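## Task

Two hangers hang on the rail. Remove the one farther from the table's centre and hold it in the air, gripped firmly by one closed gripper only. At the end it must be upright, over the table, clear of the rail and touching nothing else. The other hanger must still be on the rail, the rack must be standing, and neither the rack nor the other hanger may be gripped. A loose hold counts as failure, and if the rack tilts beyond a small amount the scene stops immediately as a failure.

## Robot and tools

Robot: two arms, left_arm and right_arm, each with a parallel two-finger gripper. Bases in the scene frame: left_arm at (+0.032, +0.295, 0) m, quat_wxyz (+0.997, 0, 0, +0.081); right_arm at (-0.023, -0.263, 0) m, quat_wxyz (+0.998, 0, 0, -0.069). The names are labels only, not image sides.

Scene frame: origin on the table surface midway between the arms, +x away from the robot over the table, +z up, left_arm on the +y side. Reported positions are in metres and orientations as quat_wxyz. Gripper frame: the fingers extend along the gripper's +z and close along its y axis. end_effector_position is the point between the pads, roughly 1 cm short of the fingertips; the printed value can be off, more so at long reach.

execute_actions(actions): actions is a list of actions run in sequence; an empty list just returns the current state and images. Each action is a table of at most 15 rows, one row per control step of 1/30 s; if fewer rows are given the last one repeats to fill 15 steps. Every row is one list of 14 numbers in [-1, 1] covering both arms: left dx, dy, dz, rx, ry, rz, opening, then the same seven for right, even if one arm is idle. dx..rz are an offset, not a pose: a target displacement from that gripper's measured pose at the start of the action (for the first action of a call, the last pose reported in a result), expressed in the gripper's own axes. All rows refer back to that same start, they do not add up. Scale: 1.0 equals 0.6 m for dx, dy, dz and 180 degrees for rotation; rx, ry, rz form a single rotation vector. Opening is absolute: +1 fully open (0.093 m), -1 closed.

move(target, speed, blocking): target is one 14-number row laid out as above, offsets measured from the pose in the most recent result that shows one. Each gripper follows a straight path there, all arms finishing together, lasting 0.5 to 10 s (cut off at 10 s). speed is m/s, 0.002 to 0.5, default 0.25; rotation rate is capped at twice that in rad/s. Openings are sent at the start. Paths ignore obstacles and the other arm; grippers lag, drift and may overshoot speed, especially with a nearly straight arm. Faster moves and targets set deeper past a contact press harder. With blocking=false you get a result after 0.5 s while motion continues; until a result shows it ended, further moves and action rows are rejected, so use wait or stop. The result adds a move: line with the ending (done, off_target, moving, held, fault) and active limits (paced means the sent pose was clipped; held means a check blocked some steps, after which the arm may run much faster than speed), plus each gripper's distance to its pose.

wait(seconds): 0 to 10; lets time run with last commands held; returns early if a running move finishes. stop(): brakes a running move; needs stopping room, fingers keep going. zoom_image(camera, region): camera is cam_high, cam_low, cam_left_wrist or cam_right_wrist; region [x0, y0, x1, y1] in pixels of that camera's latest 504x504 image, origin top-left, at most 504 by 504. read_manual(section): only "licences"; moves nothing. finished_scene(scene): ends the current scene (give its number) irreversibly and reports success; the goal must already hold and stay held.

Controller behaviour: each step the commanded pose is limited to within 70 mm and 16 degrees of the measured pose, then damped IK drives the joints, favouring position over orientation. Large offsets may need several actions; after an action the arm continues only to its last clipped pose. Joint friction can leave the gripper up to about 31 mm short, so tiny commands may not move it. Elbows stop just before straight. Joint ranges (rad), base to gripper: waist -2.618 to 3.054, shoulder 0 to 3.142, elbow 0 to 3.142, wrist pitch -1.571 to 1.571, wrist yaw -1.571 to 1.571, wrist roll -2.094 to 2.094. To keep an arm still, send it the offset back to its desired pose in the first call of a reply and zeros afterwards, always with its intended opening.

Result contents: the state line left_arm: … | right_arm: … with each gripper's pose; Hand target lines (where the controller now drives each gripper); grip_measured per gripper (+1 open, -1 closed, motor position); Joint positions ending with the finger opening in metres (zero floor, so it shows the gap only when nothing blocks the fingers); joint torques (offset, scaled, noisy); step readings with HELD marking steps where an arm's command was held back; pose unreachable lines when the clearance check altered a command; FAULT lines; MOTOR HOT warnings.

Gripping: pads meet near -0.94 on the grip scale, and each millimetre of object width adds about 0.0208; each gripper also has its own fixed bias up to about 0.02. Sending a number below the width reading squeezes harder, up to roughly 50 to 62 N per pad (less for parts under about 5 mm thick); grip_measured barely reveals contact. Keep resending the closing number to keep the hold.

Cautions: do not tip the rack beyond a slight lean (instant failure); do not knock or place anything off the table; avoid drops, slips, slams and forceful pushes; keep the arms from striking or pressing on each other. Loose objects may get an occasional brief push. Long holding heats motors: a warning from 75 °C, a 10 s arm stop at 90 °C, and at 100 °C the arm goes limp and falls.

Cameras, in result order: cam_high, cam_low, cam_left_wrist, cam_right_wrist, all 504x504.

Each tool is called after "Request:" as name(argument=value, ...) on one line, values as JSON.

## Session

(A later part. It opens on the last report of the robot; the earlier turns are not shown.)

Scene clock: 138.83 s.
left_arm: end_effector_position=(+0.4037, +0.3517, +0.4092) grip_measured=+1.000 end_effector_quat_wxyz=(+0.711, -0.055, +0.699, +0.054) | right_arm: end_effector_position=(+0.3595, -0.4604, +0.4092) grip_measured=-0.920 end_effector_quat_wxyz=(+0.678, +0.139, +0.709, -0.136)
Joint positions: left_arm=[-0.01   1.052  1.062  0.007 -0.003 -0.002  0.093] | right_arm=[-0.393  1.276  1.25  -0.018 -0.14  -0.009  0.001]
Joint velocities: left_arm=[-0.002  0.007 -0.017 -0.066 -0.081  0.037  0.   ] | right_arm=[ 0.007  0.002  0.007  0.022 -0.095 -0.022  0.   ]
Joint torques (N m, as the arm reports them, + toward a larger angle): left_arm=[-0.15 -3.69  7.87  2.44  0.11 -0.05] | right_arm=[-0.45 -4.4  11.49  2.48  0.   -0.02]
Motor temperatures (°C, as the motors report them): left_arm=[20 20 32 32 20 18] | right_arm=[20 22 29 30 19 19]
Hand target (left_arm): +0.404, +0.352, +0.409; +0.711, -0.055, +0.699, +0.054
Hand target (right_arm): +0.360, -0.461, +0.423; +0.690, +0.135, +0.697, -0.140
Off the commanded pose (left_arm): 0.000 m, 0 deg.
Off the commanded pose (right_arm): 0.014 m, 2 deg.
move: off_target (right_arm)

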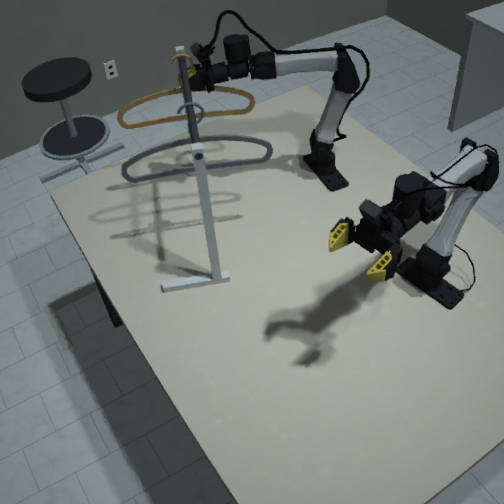

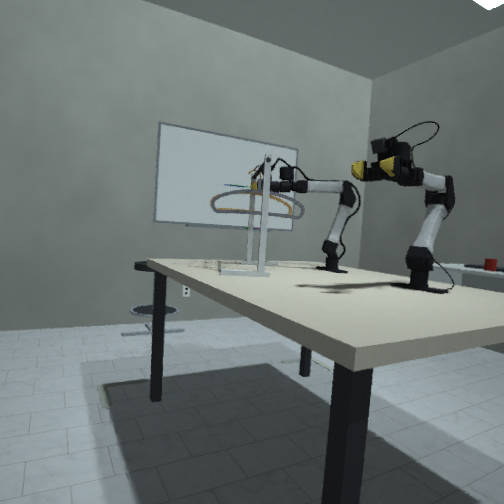

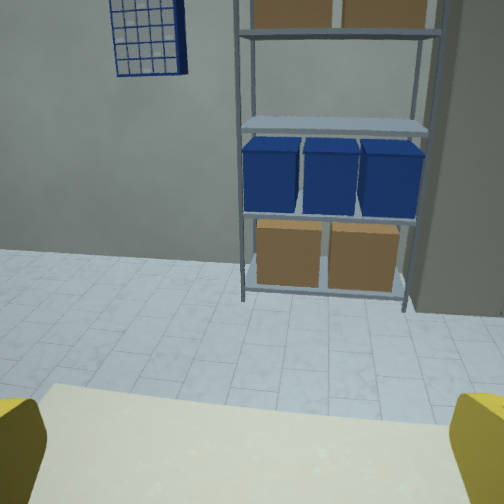

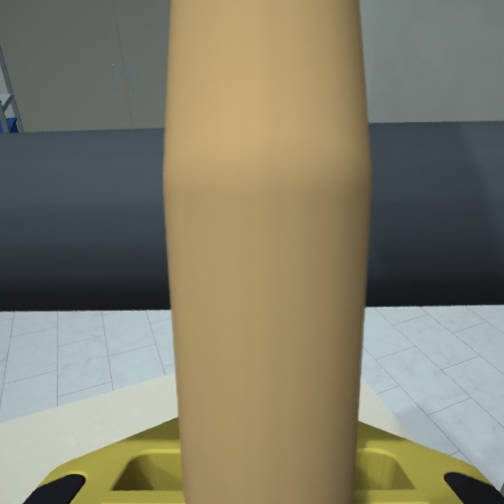

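Request:
move(target=[0,0,0,0,0,0,1, -0.031,0,0,0,0,0,-1], speed=0.04)

Request:
zoom_image(camera="cam_low", region=[230, 145, 300, 215])

Scene clock: 147.07 s.
left_arm: end_effector_position=(+0.4037, +0.3517, +0.4092) grip_measured=+1.000 end_effector_quat_wxyz=(+0.711, -0.055, +0.699, +0.054) | right_arm: end_effector_position=(+0.3588, -0.4600, +0.4138) grip_measured=-0.920 end_effector_quat_wxyz=(+0.667, +0.143, +0.720, -0.132)
Joint positions: left_arm=[-0.01   1.052  1.062  0.007 -0.003 -0.002  0.093] | right_arm=[-0.393  1.286  1.309 -0.101 -0.14  -0.009  0.001]
Joint velocities: left_arm=[-0.007  0.007  0.002  0.022 -0.037 -0.037  0.   ] | right_arm=[-0.007 -0.012 -0.002  0.037 -0.007 -0.051  0.   ]
Joint torques (N m, as the arm reports them, + toward a larger angle): left_arm=[-0.09 -3.64  7.84  2.44  0.08 -0.04] | right_arm=[-0.42 -4.09 11.32  2.48  0.   -0.02]
Motor temperatures (°C, as the motors report them): left_arm=[20 20 32 32 20 18] | right_arm=[20 22 30 31 19 19]
Hand target (left_arm): +0.404, +0.352, +0.409; +0.711, -0.055, +0.699, +0.054
Hand target (right_arm): +0.360, -0.461, +0.427; +0.678, +0.139, +0.709, -0.136
Off the commanded pose (left_arm): 0.000 m, 0 deg.
Off the commanded pose (right_arm): 0.014 m, 2 deg.
move: off_target (right_arm)

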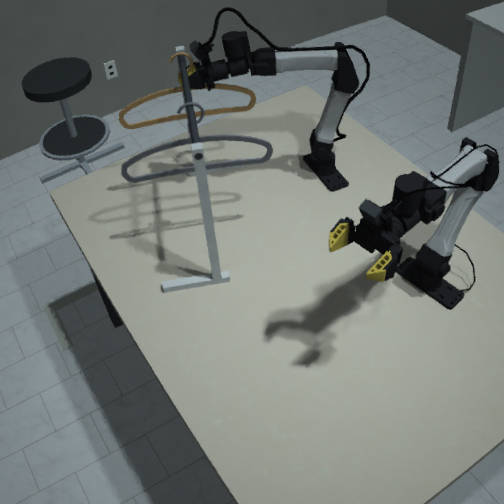

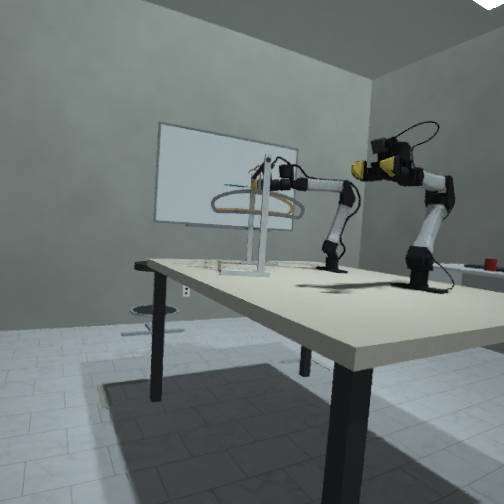

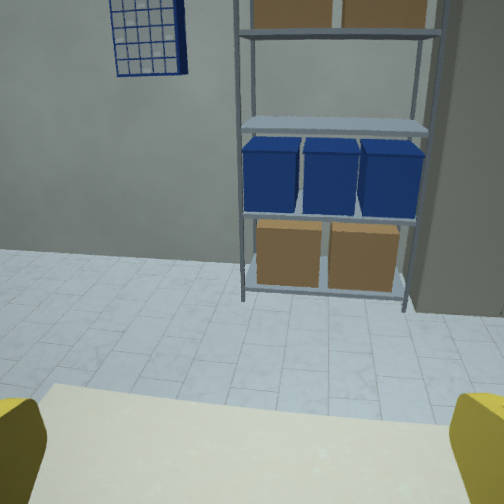

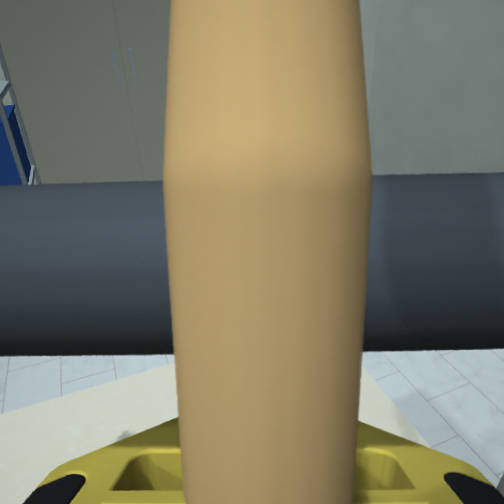

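Region (230, 145, 300, 215) of cam_low's 504x504 image, scaled by 7.200, with more detail than that image has.

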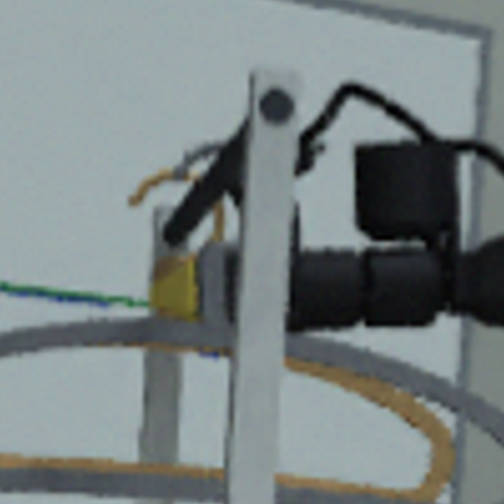

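Request:
move(target=[0,0,0,0,0,0,1, -0.035,0,0,0,-0.018,0,-1], speed=0.04)

Request:
zoom_image(camera="cam_low", region=[230, 145, 300, 215])

Scene clock: 152.93 s.
left_arm: end_effector_position=(+0.4037, +0.3517, +0.4092) grip_measured=+1.000 end_effector_quat_wxyz=(+0.711, -0.055, +0.699, +0.054) | right_arm: end_effector_position=(+0.3587, -0.4599, +0.4125) grip_measured=-0.920 end_effector_quat_wxyz=(+0.665, +0.144, +0.722, -0.131)
Joint positions: left_arm=[-0.01   1.052  1.062  0.007 -0.003 -0.002  0.093] | right_arm=[-0.393  1.286  1.309 -0.106 -0.14  -0.009  0.001]
Joint velocities: left_arm=[-0.007 -0.017  0.027  0.007 -0.007  0.022  0.   ] | right_arm=[-0.002  0.012 -0.007 -0.066 -0.022 -0.022 -0.   ]
Joint torques (N m, as the arm reports them, + toward a larger angle): left_arm=[-0.17 -3.71  7.94  2.44  0.1  -0.05] | right_arm=[-0.44 -4.36 11.67  2.71  0.    0.09]
Motor temperatures (°C, as the motors report them): left_arm=[20 20 32 32 20 18] | right_arm=[20 22 30 31 19 19]
Hand target (left_arm): +0.404, +0.352, +0.409; +0.711, -0.055, +0.699, +0.054
Hand target (right_arm): +0.359, -0.460, +0.434; +0.687, +0.140, +0.700, -0.135
Off the commanded pose (left_arm): 0.000 m, 0 deg.
Off the commanded pose (right_arm): 0.022 m, 4 deg.
move: off_target (right_arm)

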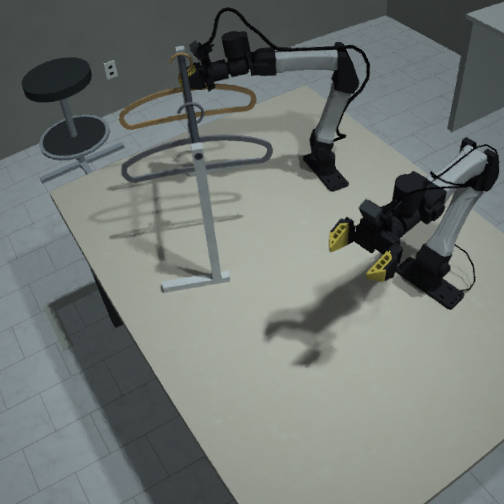

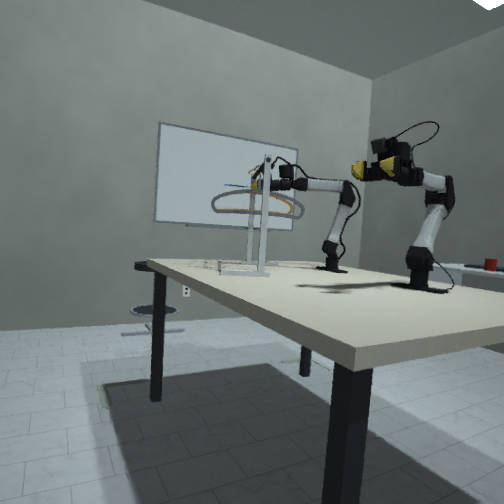

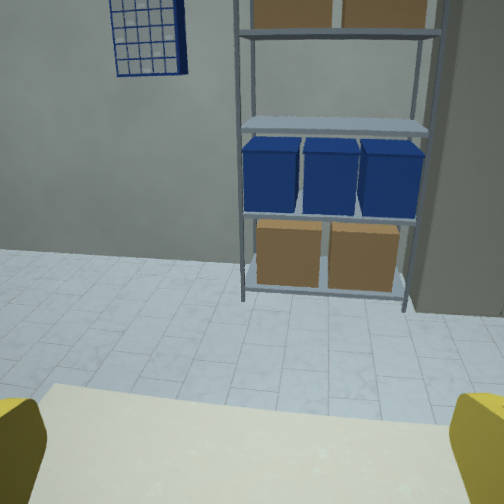

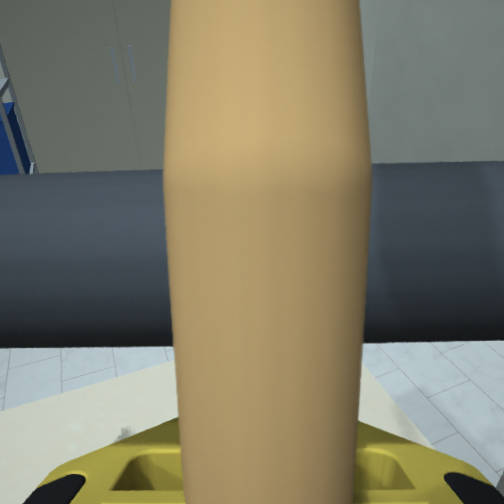

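Region (230, 145, 300, 215) of cam_low's 504x504 image, scaled by 7.200, with more detail than that image has.

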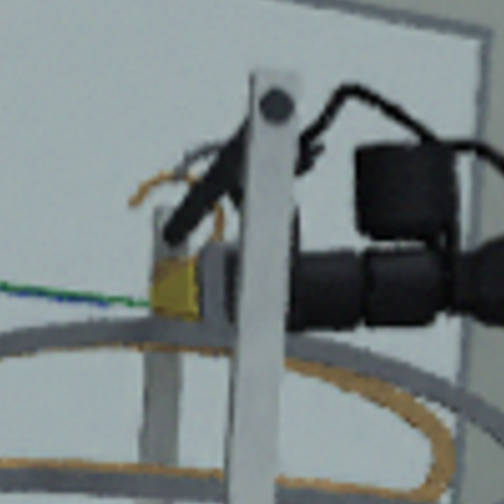

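Request:
move(target=[0,0,0,0,0,0,1, -0.012,0,-0.034,0,-0.012,0,-1], speed=0.04)

Request:
zoom_image(camera="cam_low", region=[230, 145, 300, 215])

Request:
zoom_image(camera="cam_high", region=[150, 30, 240, 120])

Scene clock: 167.53 s.
left_arm: end_effector_position=(+0.4037, +0.3517, +0.4092) grip_measured=+1.000 end_effector_quat_wxyz=(+0.711, -0.055, +0.699, +0.054) | right_arm: end_effector_position=(+0.3471, -0.4531, +0.4142) grip_measured=-0.920 end_effector_quat_wxyz=(+0.667, +0.143, +0.719, -0.132)
Joint positions: left_arm=[-0.01   1.052  1.062  0.007 -0.003 -0.002  0.093] | right_arm=[-0.393  1.236  1.275 -0.115 -0.14  -0.009  0.001]
Joint velocities: left_arm=[ 0.002  0.012  0.012  0.095 -0.022 -0.037  0.   ] | right_arm=[ 0.002  0.002  0.007  0.007 -0.022 -0.037 -0.   ]
Joint torques (N m, as the arm reports them, + toward a larger angle): left_arm=[-0.18 -3.69  7.85  2.44  0.11 -0.05] | right_arm=[-1.32 -6.14  7.49  2.57 -0.12  0.04]
Motor temperatures (°C, as the motors report them): left_arm=[20 20 33 33 20 18] | right_arm=[20 22 32 33 19 19]
Hand target (left_arm): +0.404, +0.352, +0.409; +0.711, -0.055, +0.699, +0.054
Hand target (right_arm): +0.340, -0.453, +0.422; +0.678, +0.141, +0.709, -0.134
Off the commanded pose (left_arm): 0.000 m, 0 deg.
Off the commanded pose (right_arm): 0.010 m, 2 deg.
move: done

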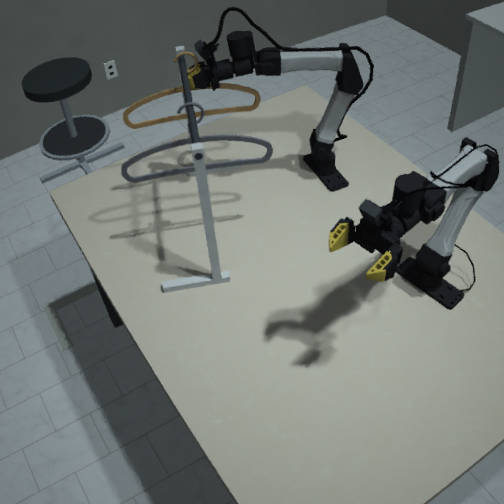

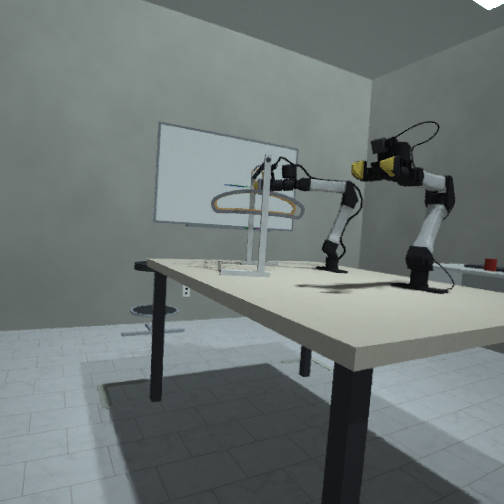

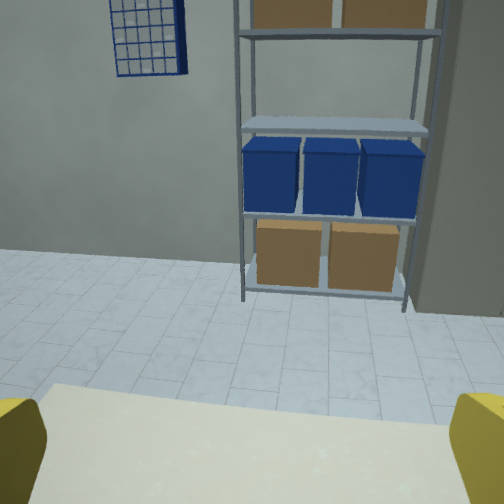

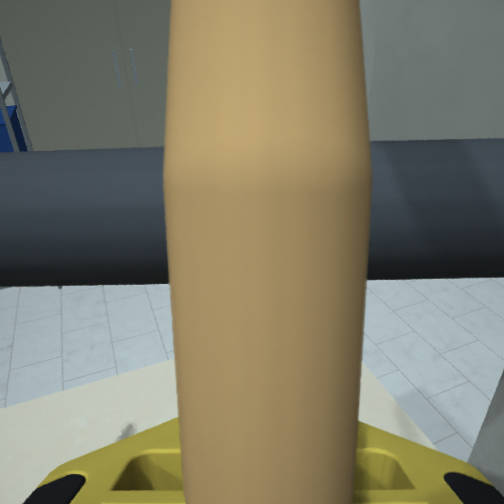

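Region (230, 145, 300, 215) of cam_low's 504x504 image, scaled by 7.200, with more detail than that image has.

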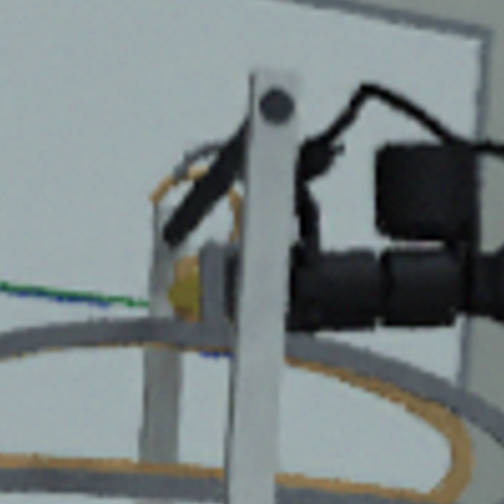

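Region (150, 30, 240, 120) of cam_high's 504x504 image, scaled by 5.600, with more detail than that image has.

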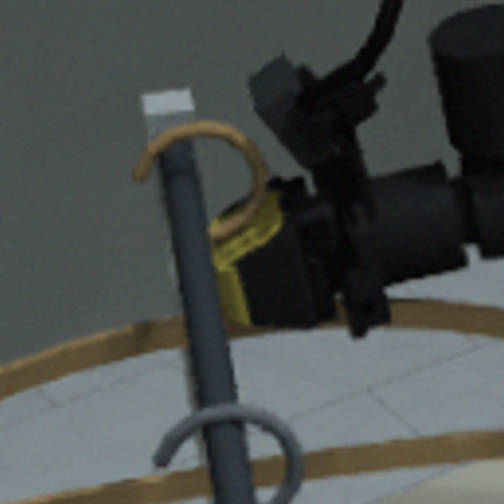

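Request:
move(target=[0,0,0,0,0,0,1, -0.04,0,-0.003,0,0,0,-1], speed=0.04)

Request:
zoom_image(camera="cam_low", region=[230, 145, 300, 215])

Request:
zoom_image(camera="cam_high", region=[150, 30, 240, 120])

Scene clock: 177.53 s.
left_arm: end_effector_position=(+0.4037, +0.3517, +0.4092) grip_measured=+1.000 end_effector_quat_wxyz=(+0.711, -0.055, +0.699, +0.054) | right_arm: end_effector_position=(+0.3457, -0.4523, +0.4242) grip_measured=-0.920 end_effector_quat_wxyz=(+0.656, +0.147, +0.729, -0.128)
Joint positions: left_arm=[-0.01   1.052  1.062  0.007 -0.003 -0.002  0.093] | right_arm=[-0.393  1.254  1.361 -0.216 -0.14  -0.009  0.001]
Joint velocities: left_arm=[ 0.012 -0.022  0.007  0.007  0.037  0.007  0.   ] | right_arm=[-0.002  0.002 -0.022  0.022 -0.007 -0.007 -0.001]
Joint torques (N m, as the arm reports them, + toward a larger angle): left_arm=[-0.13 -3.63  7.79  2.43  0.1  -0.05] | right_arm=[-0.46 -3.71 11.38  2.48 -0.01 -0.03]
Motor temperatures (°C, as the motors report them): left_arm=[20 20 33 34 20 18] | right_arm=[20 23 31 33 19 19]
Hand target (left_arm): +0.404, +0.352, +0.409; +0.711, -0.055, +0.699, +0.054
Hand target (right_arm): +0.347, -0.453, +0.438; +0.667, +0.143, +0.719, -0.132
Off the commanded pose (left_arm): 0.000 m, 0 deg.
Off the commanded pose (right_arm): 0.014 m, 2 deg.
move: off_target (right_arm)

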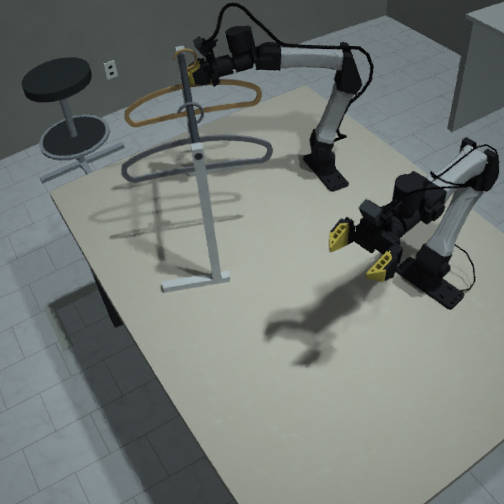

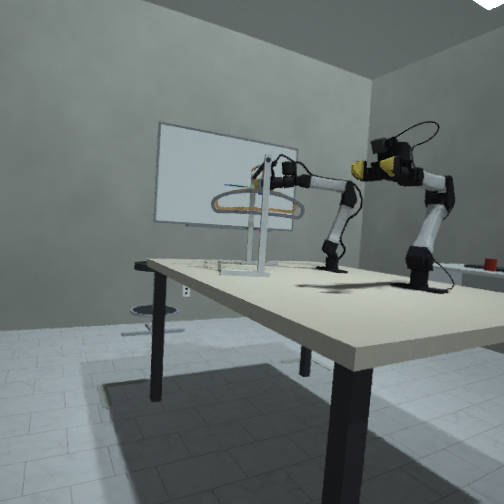

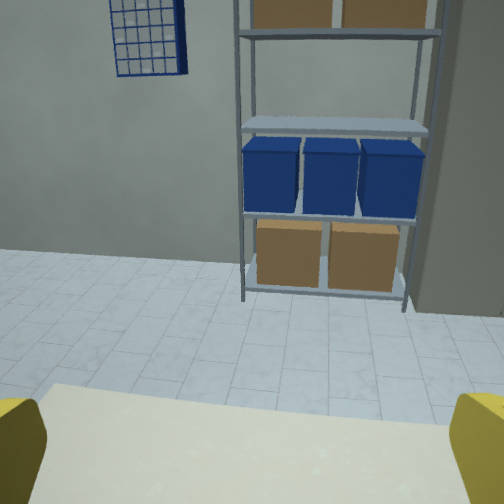

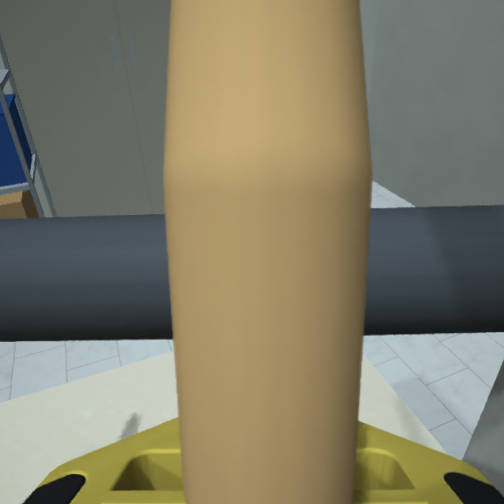

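Region (230, 145, 300, 215) of cam_low's 504x504 image, scaled by 7.200, with more detail than that image has.

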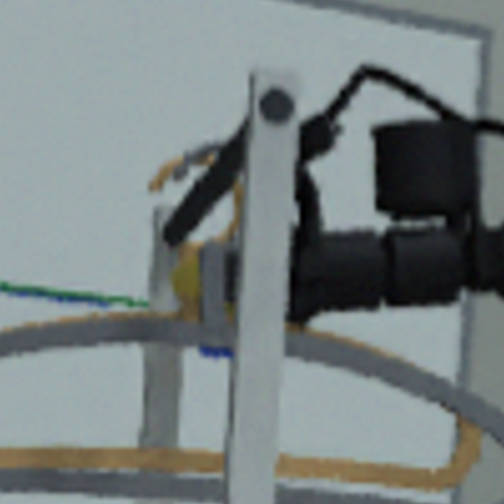

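Region (150, 30, 240, 120) of cam_high's 504x504 image, scaled by 5.600, with more detail than that image has.

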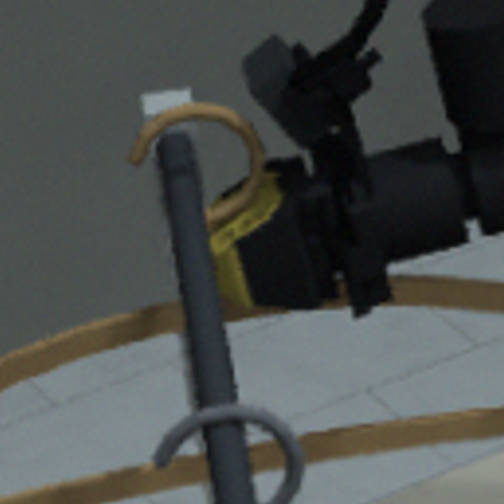

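Request:
move(target=[0,0,0,0,0,0,1, -0.002,0,-0.084,0,-0.01,0,-1], speed=0.04)

Request:
zoom_image(camera="cam_high", region=[150, 20, 250, 120])

Scene clock: 189.27 s.
left_arm: end_effector_position=(+0.4037, +0.3517, +0.4092) grip_measured=+1.000 end_effector_quat_wxyz=(+0.711, -0.055, +0.699, +0.054) | right_arm: end_effector_position=(+0.3049, -0.4358, +0.4276) grip_measured=-0.920 end_effector_quat_wxyz=(+0.660, +0.147, +0.725, -0.130)
Joint positions: left_arm=[-0.01   1.052  1.062  0.007 -0.003 -0.002  0.093] | right_arm=[-0.422  1.1    1.276 -0.273 -0.165 -0.009  0.001]
Joint velocities: left_arm=[-0.017 -0.002 -0.012 -0.007  0.081 -0.051  0.   ] | right_arm=[-0.012  0.007  0.007 -0.037 -0.051 -0.007  0.001]
Joint torques (N m, as the arm reports them, + toward a larger angle): left_arm=[-0.19 -3.63  7.84  2.45  0.1  -0.05] | right_arm=[-1.17 -4.55  7.06  2.47 -0.12 -0.01]
Motor temperatures (°C, as the motors report them): left_arm=[20 20 34 34 20 18] | right_arm=[20 22 31 33 19 19]
Hand target (left_arm): +0.404, +0.352, +0.409; +0.711, -0.055, +0.699, +0.054
Hand target (right_arm): +0.299, -0.434, +0.431; +0.667, +0.145, +0.719, -0.130
Off the commanded pose (left_arm): 0.000 m, 0 deg.
Off the commanded pose (right_arm): 0.007 m, 1 deg.
move: done

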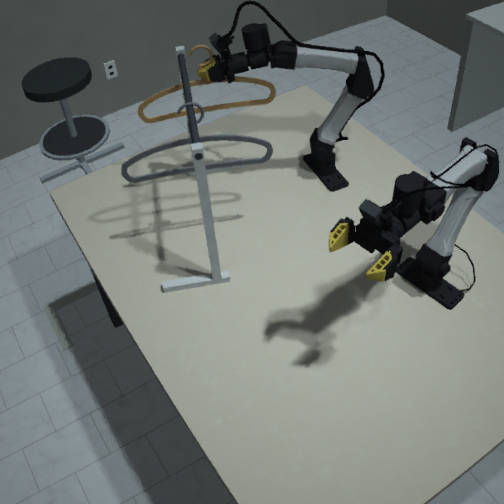

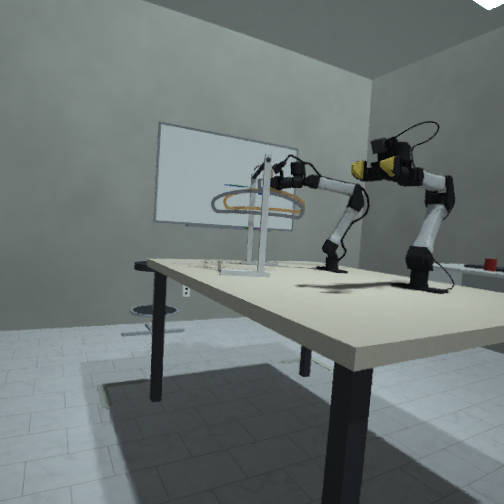

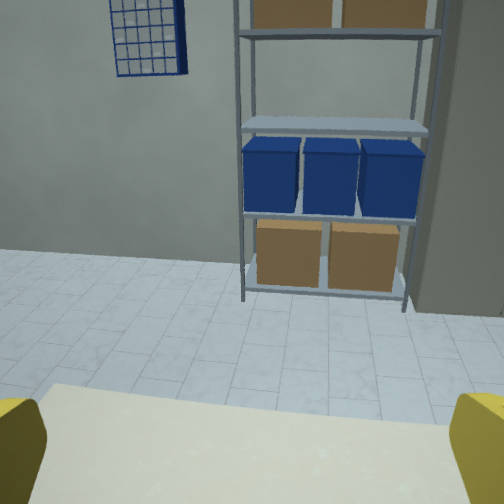

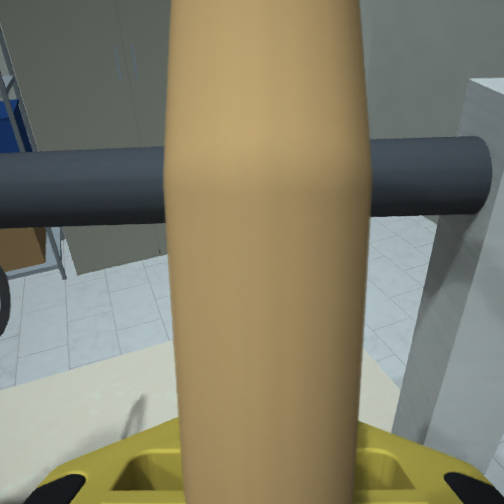

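Region (150, 20, 250, 120) of cam_high's 504x504 image, scaled by 5.040, with more detail than that image has.

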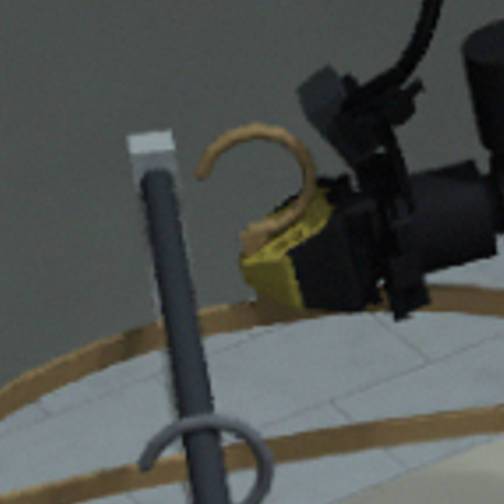

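Request:
move(target=[0,0,0,0,0,0,1, 0,0,-0.28,0,-0.005,0,-1], speed=0.12)

Scene clock: 220.17 s.
left_arm: end_effector_position=(+0.4037, +0.3517, +0.4092) grip_measured=+1.000 end_effector_quat_wxyz=(+0.711, -0.055, +0.699, +0.054) | right_arm: end_effector_position=(+0.1516, -0.3804, +0.4315) grip_measured=-0.920 end_effector_quat_wxyz=(+0.654, +0.162, +0.729, -0.121)
Joint positions: left_arm=[-0.01   1.052  1.062  0.007 -0.003 -0.002  0.093] | right_arm=[-1.055  0.669  1.257 -0.752 -0.786 -0.081  0.001]
Joint velocities: left_arm=[ 0.002 -0.002  0.007 -0.022 -0.007 -0.081  0.   ] | right_arm=[ 0.002 -0.007 -0.027 -0.007 -0.007 -0.022 -0.001]
Joint torques (N m, as the arm reports them, + toward a larger angle): left_arm=[-0.11 -3.69  7.88  2.44  0.11 -0.05] | right_arm=[-1.1   1.25  9.16  2.18 -0.19 -0.12]
Motor temperatures (°C, as the motors report them): left_arm=[20 20 35 35 20 18] | right_arm=[20 22 29 35 19 19]
Hand target (left_arm): +0.404, +0.352, +0.409; +0.711, -0.055, +0.699, +0.054
Hand target (right_arm): +0.149, -0.373, +0.444; +0.663, +0.144, +0.722, -0.134
Off the commanded pose (left_arm): 0.000 m, 0 deg.
Off the commanded pose (right_arm): 0.015 m, 3 deg.
move: off_target (right_arm)

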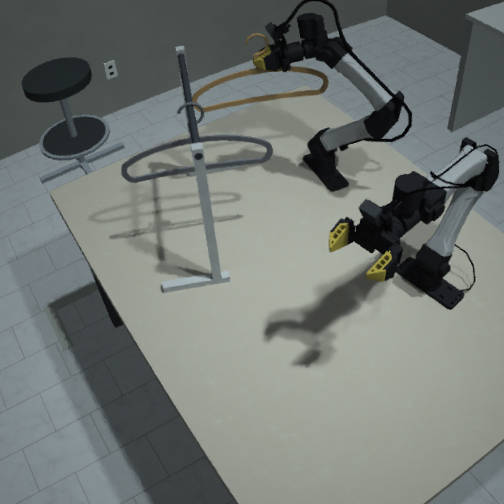

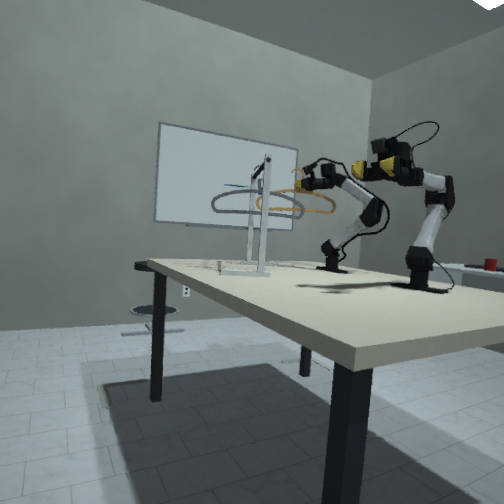

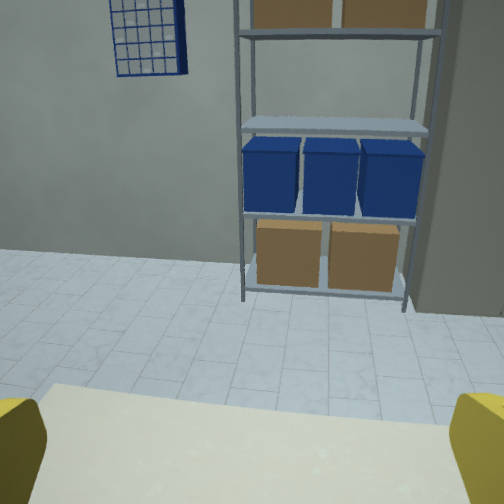

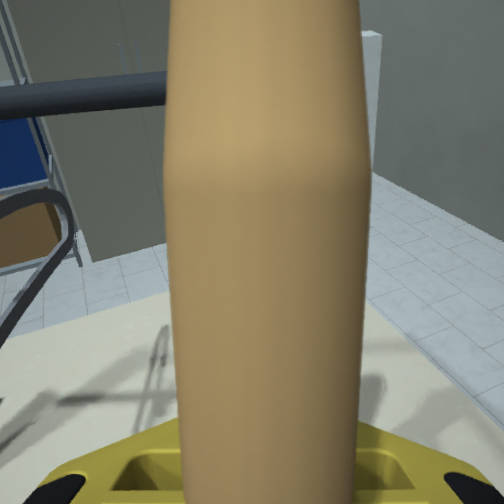

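Request:
move(target=[0,0,0,0,0,0,1, -0.175,0.175,-0.035,-0.155,-0.014,-0.028,-1], speed=0.12)

Scene clock: 248.50 s.
left_arm: end_effector_position=(+0.4037, +0.3517, +0.4092) grip_measured=+1.000 end_effector_quat_wxyz=(+0.711, -0.055, +0.699, +0.054) | right_arm: end_effector_position=(+0.1810, -0.2844, +0.5382) grip_measured=-0.920 end_effector_quat_wxyz=(+0.686, -0.037, +0.726, +0.029)
Joint positions: left_arm=[-0.01   1.052  1.062  0.007 -0.003 -0.002  0.093] | right_arm=[-0.655  0.951  1.821 -0.96  -0.885 -0.079  0.001]
Joint velocities: left_arm=[ 0.012 -0.002 -0.017  0.022 -0.022 -0.022  0.   ] | right_arm=[ 0.002 -0.002  0.007 -0.11   0.037  0.022 -0.   ]
Joint torques (N m, as the arm reports them, + toward a larger angle): left_arm=[-0.09 -3.7   7.87  2.45  0.1  -0.05] | right_arm=[0.24 2.69 7.32 2.07 0.05 0.08]
Motor temperatures (°C, as the motors report them): left_arm=[20 20 36 36 20 18] | right_arm=[20 21 30 34 19 19]
Hand target (left_arm): +0.404, +0.352, +0.409; +0.711, -0.055, +0.699, +0.054
Hand target (right_arm): +0.183, -0.286, +0.543; +0.688, -0.034, +0.725, +0.027
Off the commanded pose (left_arm): 0.000 m, 0 deg.
Off the commanded pose (right_arm): 0.004 m, 1 deg.
move: done

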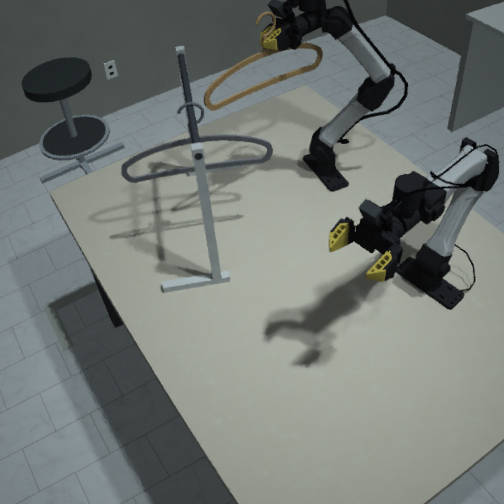

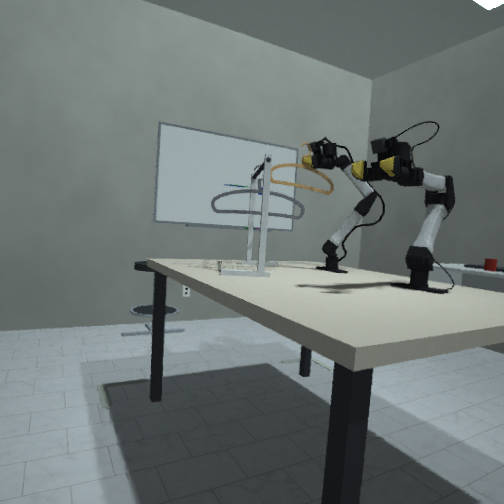

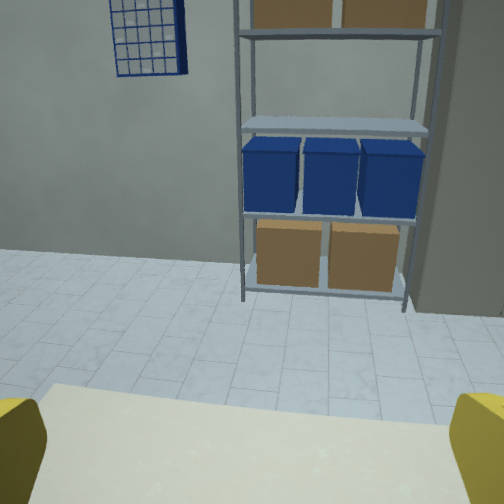

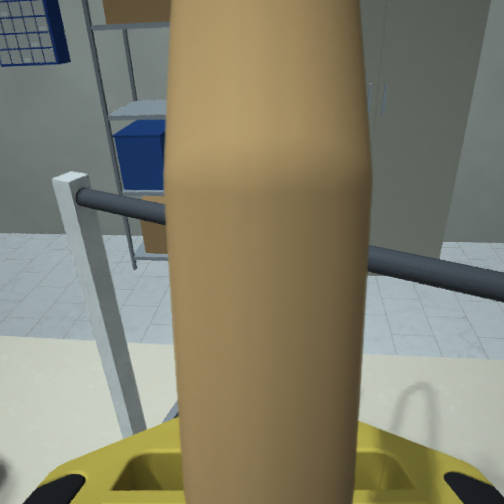

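Request:
move(target=[0,0,0,0,0,0,1, 0.005,0.448,-0.065,-0.305,-0.003,-0.017,-1], speed=0.15)

Scene clock: 259.90 s.
left_arm: end_effector_position=(+0.4037, +0.3517, +0.4092) grip_measured=+1.000 end_effector_quat_wxyz=(+0.711, -0.055, +0.699, +0.054) | right_arm: end_effector_position=(+0.1151, -0.0310, +0.5356) grip_measured=-0.919 end_effector_quat_wxyz=(+0.596, -0.358, +0.635, +0.337)
Joint positions: left_arm=[-0.01   1.052  1.062  0.007 -0.003 -0.002  0.093] | right_arm=[ 1.176  1.043  1.781 -0.801  0.008  0.002  0.001]
Joint velocities: left_arm=[-0.002  0.017 -0.002  0.081 -0.022  0.007  0.   ] | right_arm=[ 0.037  0.007  0.007  0.051 -0.007  0.022 -0.001]
Joint torques (N m, as the arm reports them, + toward a larger angle): left_arm=[-0.15 -3.63  7.86  2.43  0.12 -0.02] | right_arm=[ 0.27  0.24  4.85  2.92 -0.07 -0.05]
Motor temperatures (°C, as the motors report them): left_arm=[20 20 36 36 20 18] | right_arm=[20 21 29 35 19 19]
Hand target (left_arm): +0.404, +0.352, +0.409; +0.711, -0.055, +0.699, +0.054
Hand target (right_arm): +0.115, -0.022, +0.542; +0.602, -0.361, +0.620, +0.350
Off the commanded pose (left_arm): 0.000 m, 0 deg.
Off the commanded pose (right_arm): 0.011 m, 2 deg.
move: off_target (right_arm)

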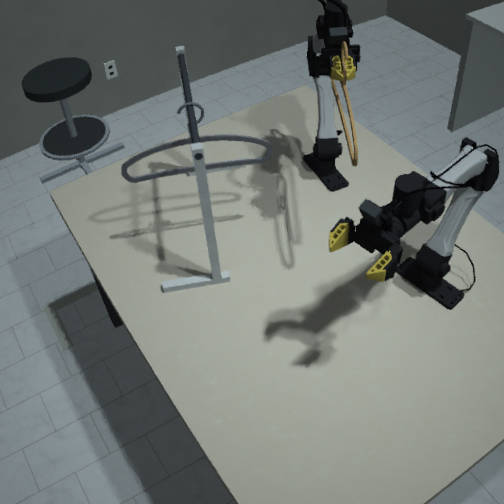

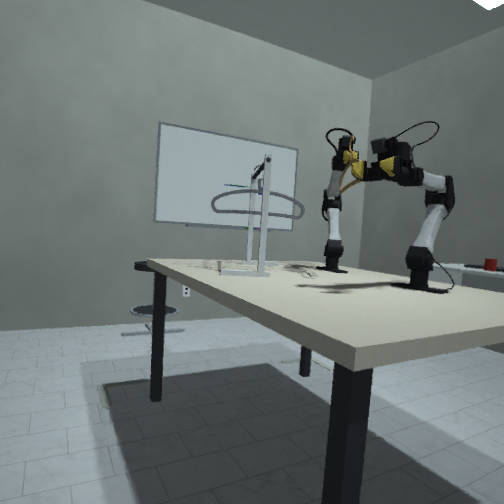

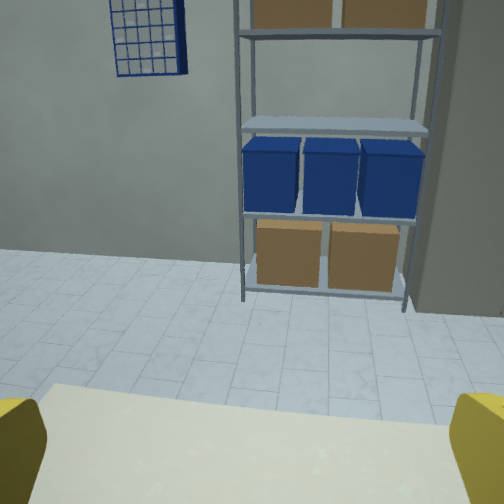

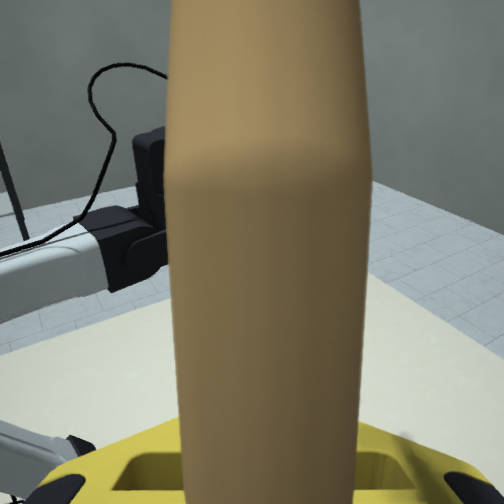

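Request:
finished_scene(scene=1)

The scene is finished: the task was done.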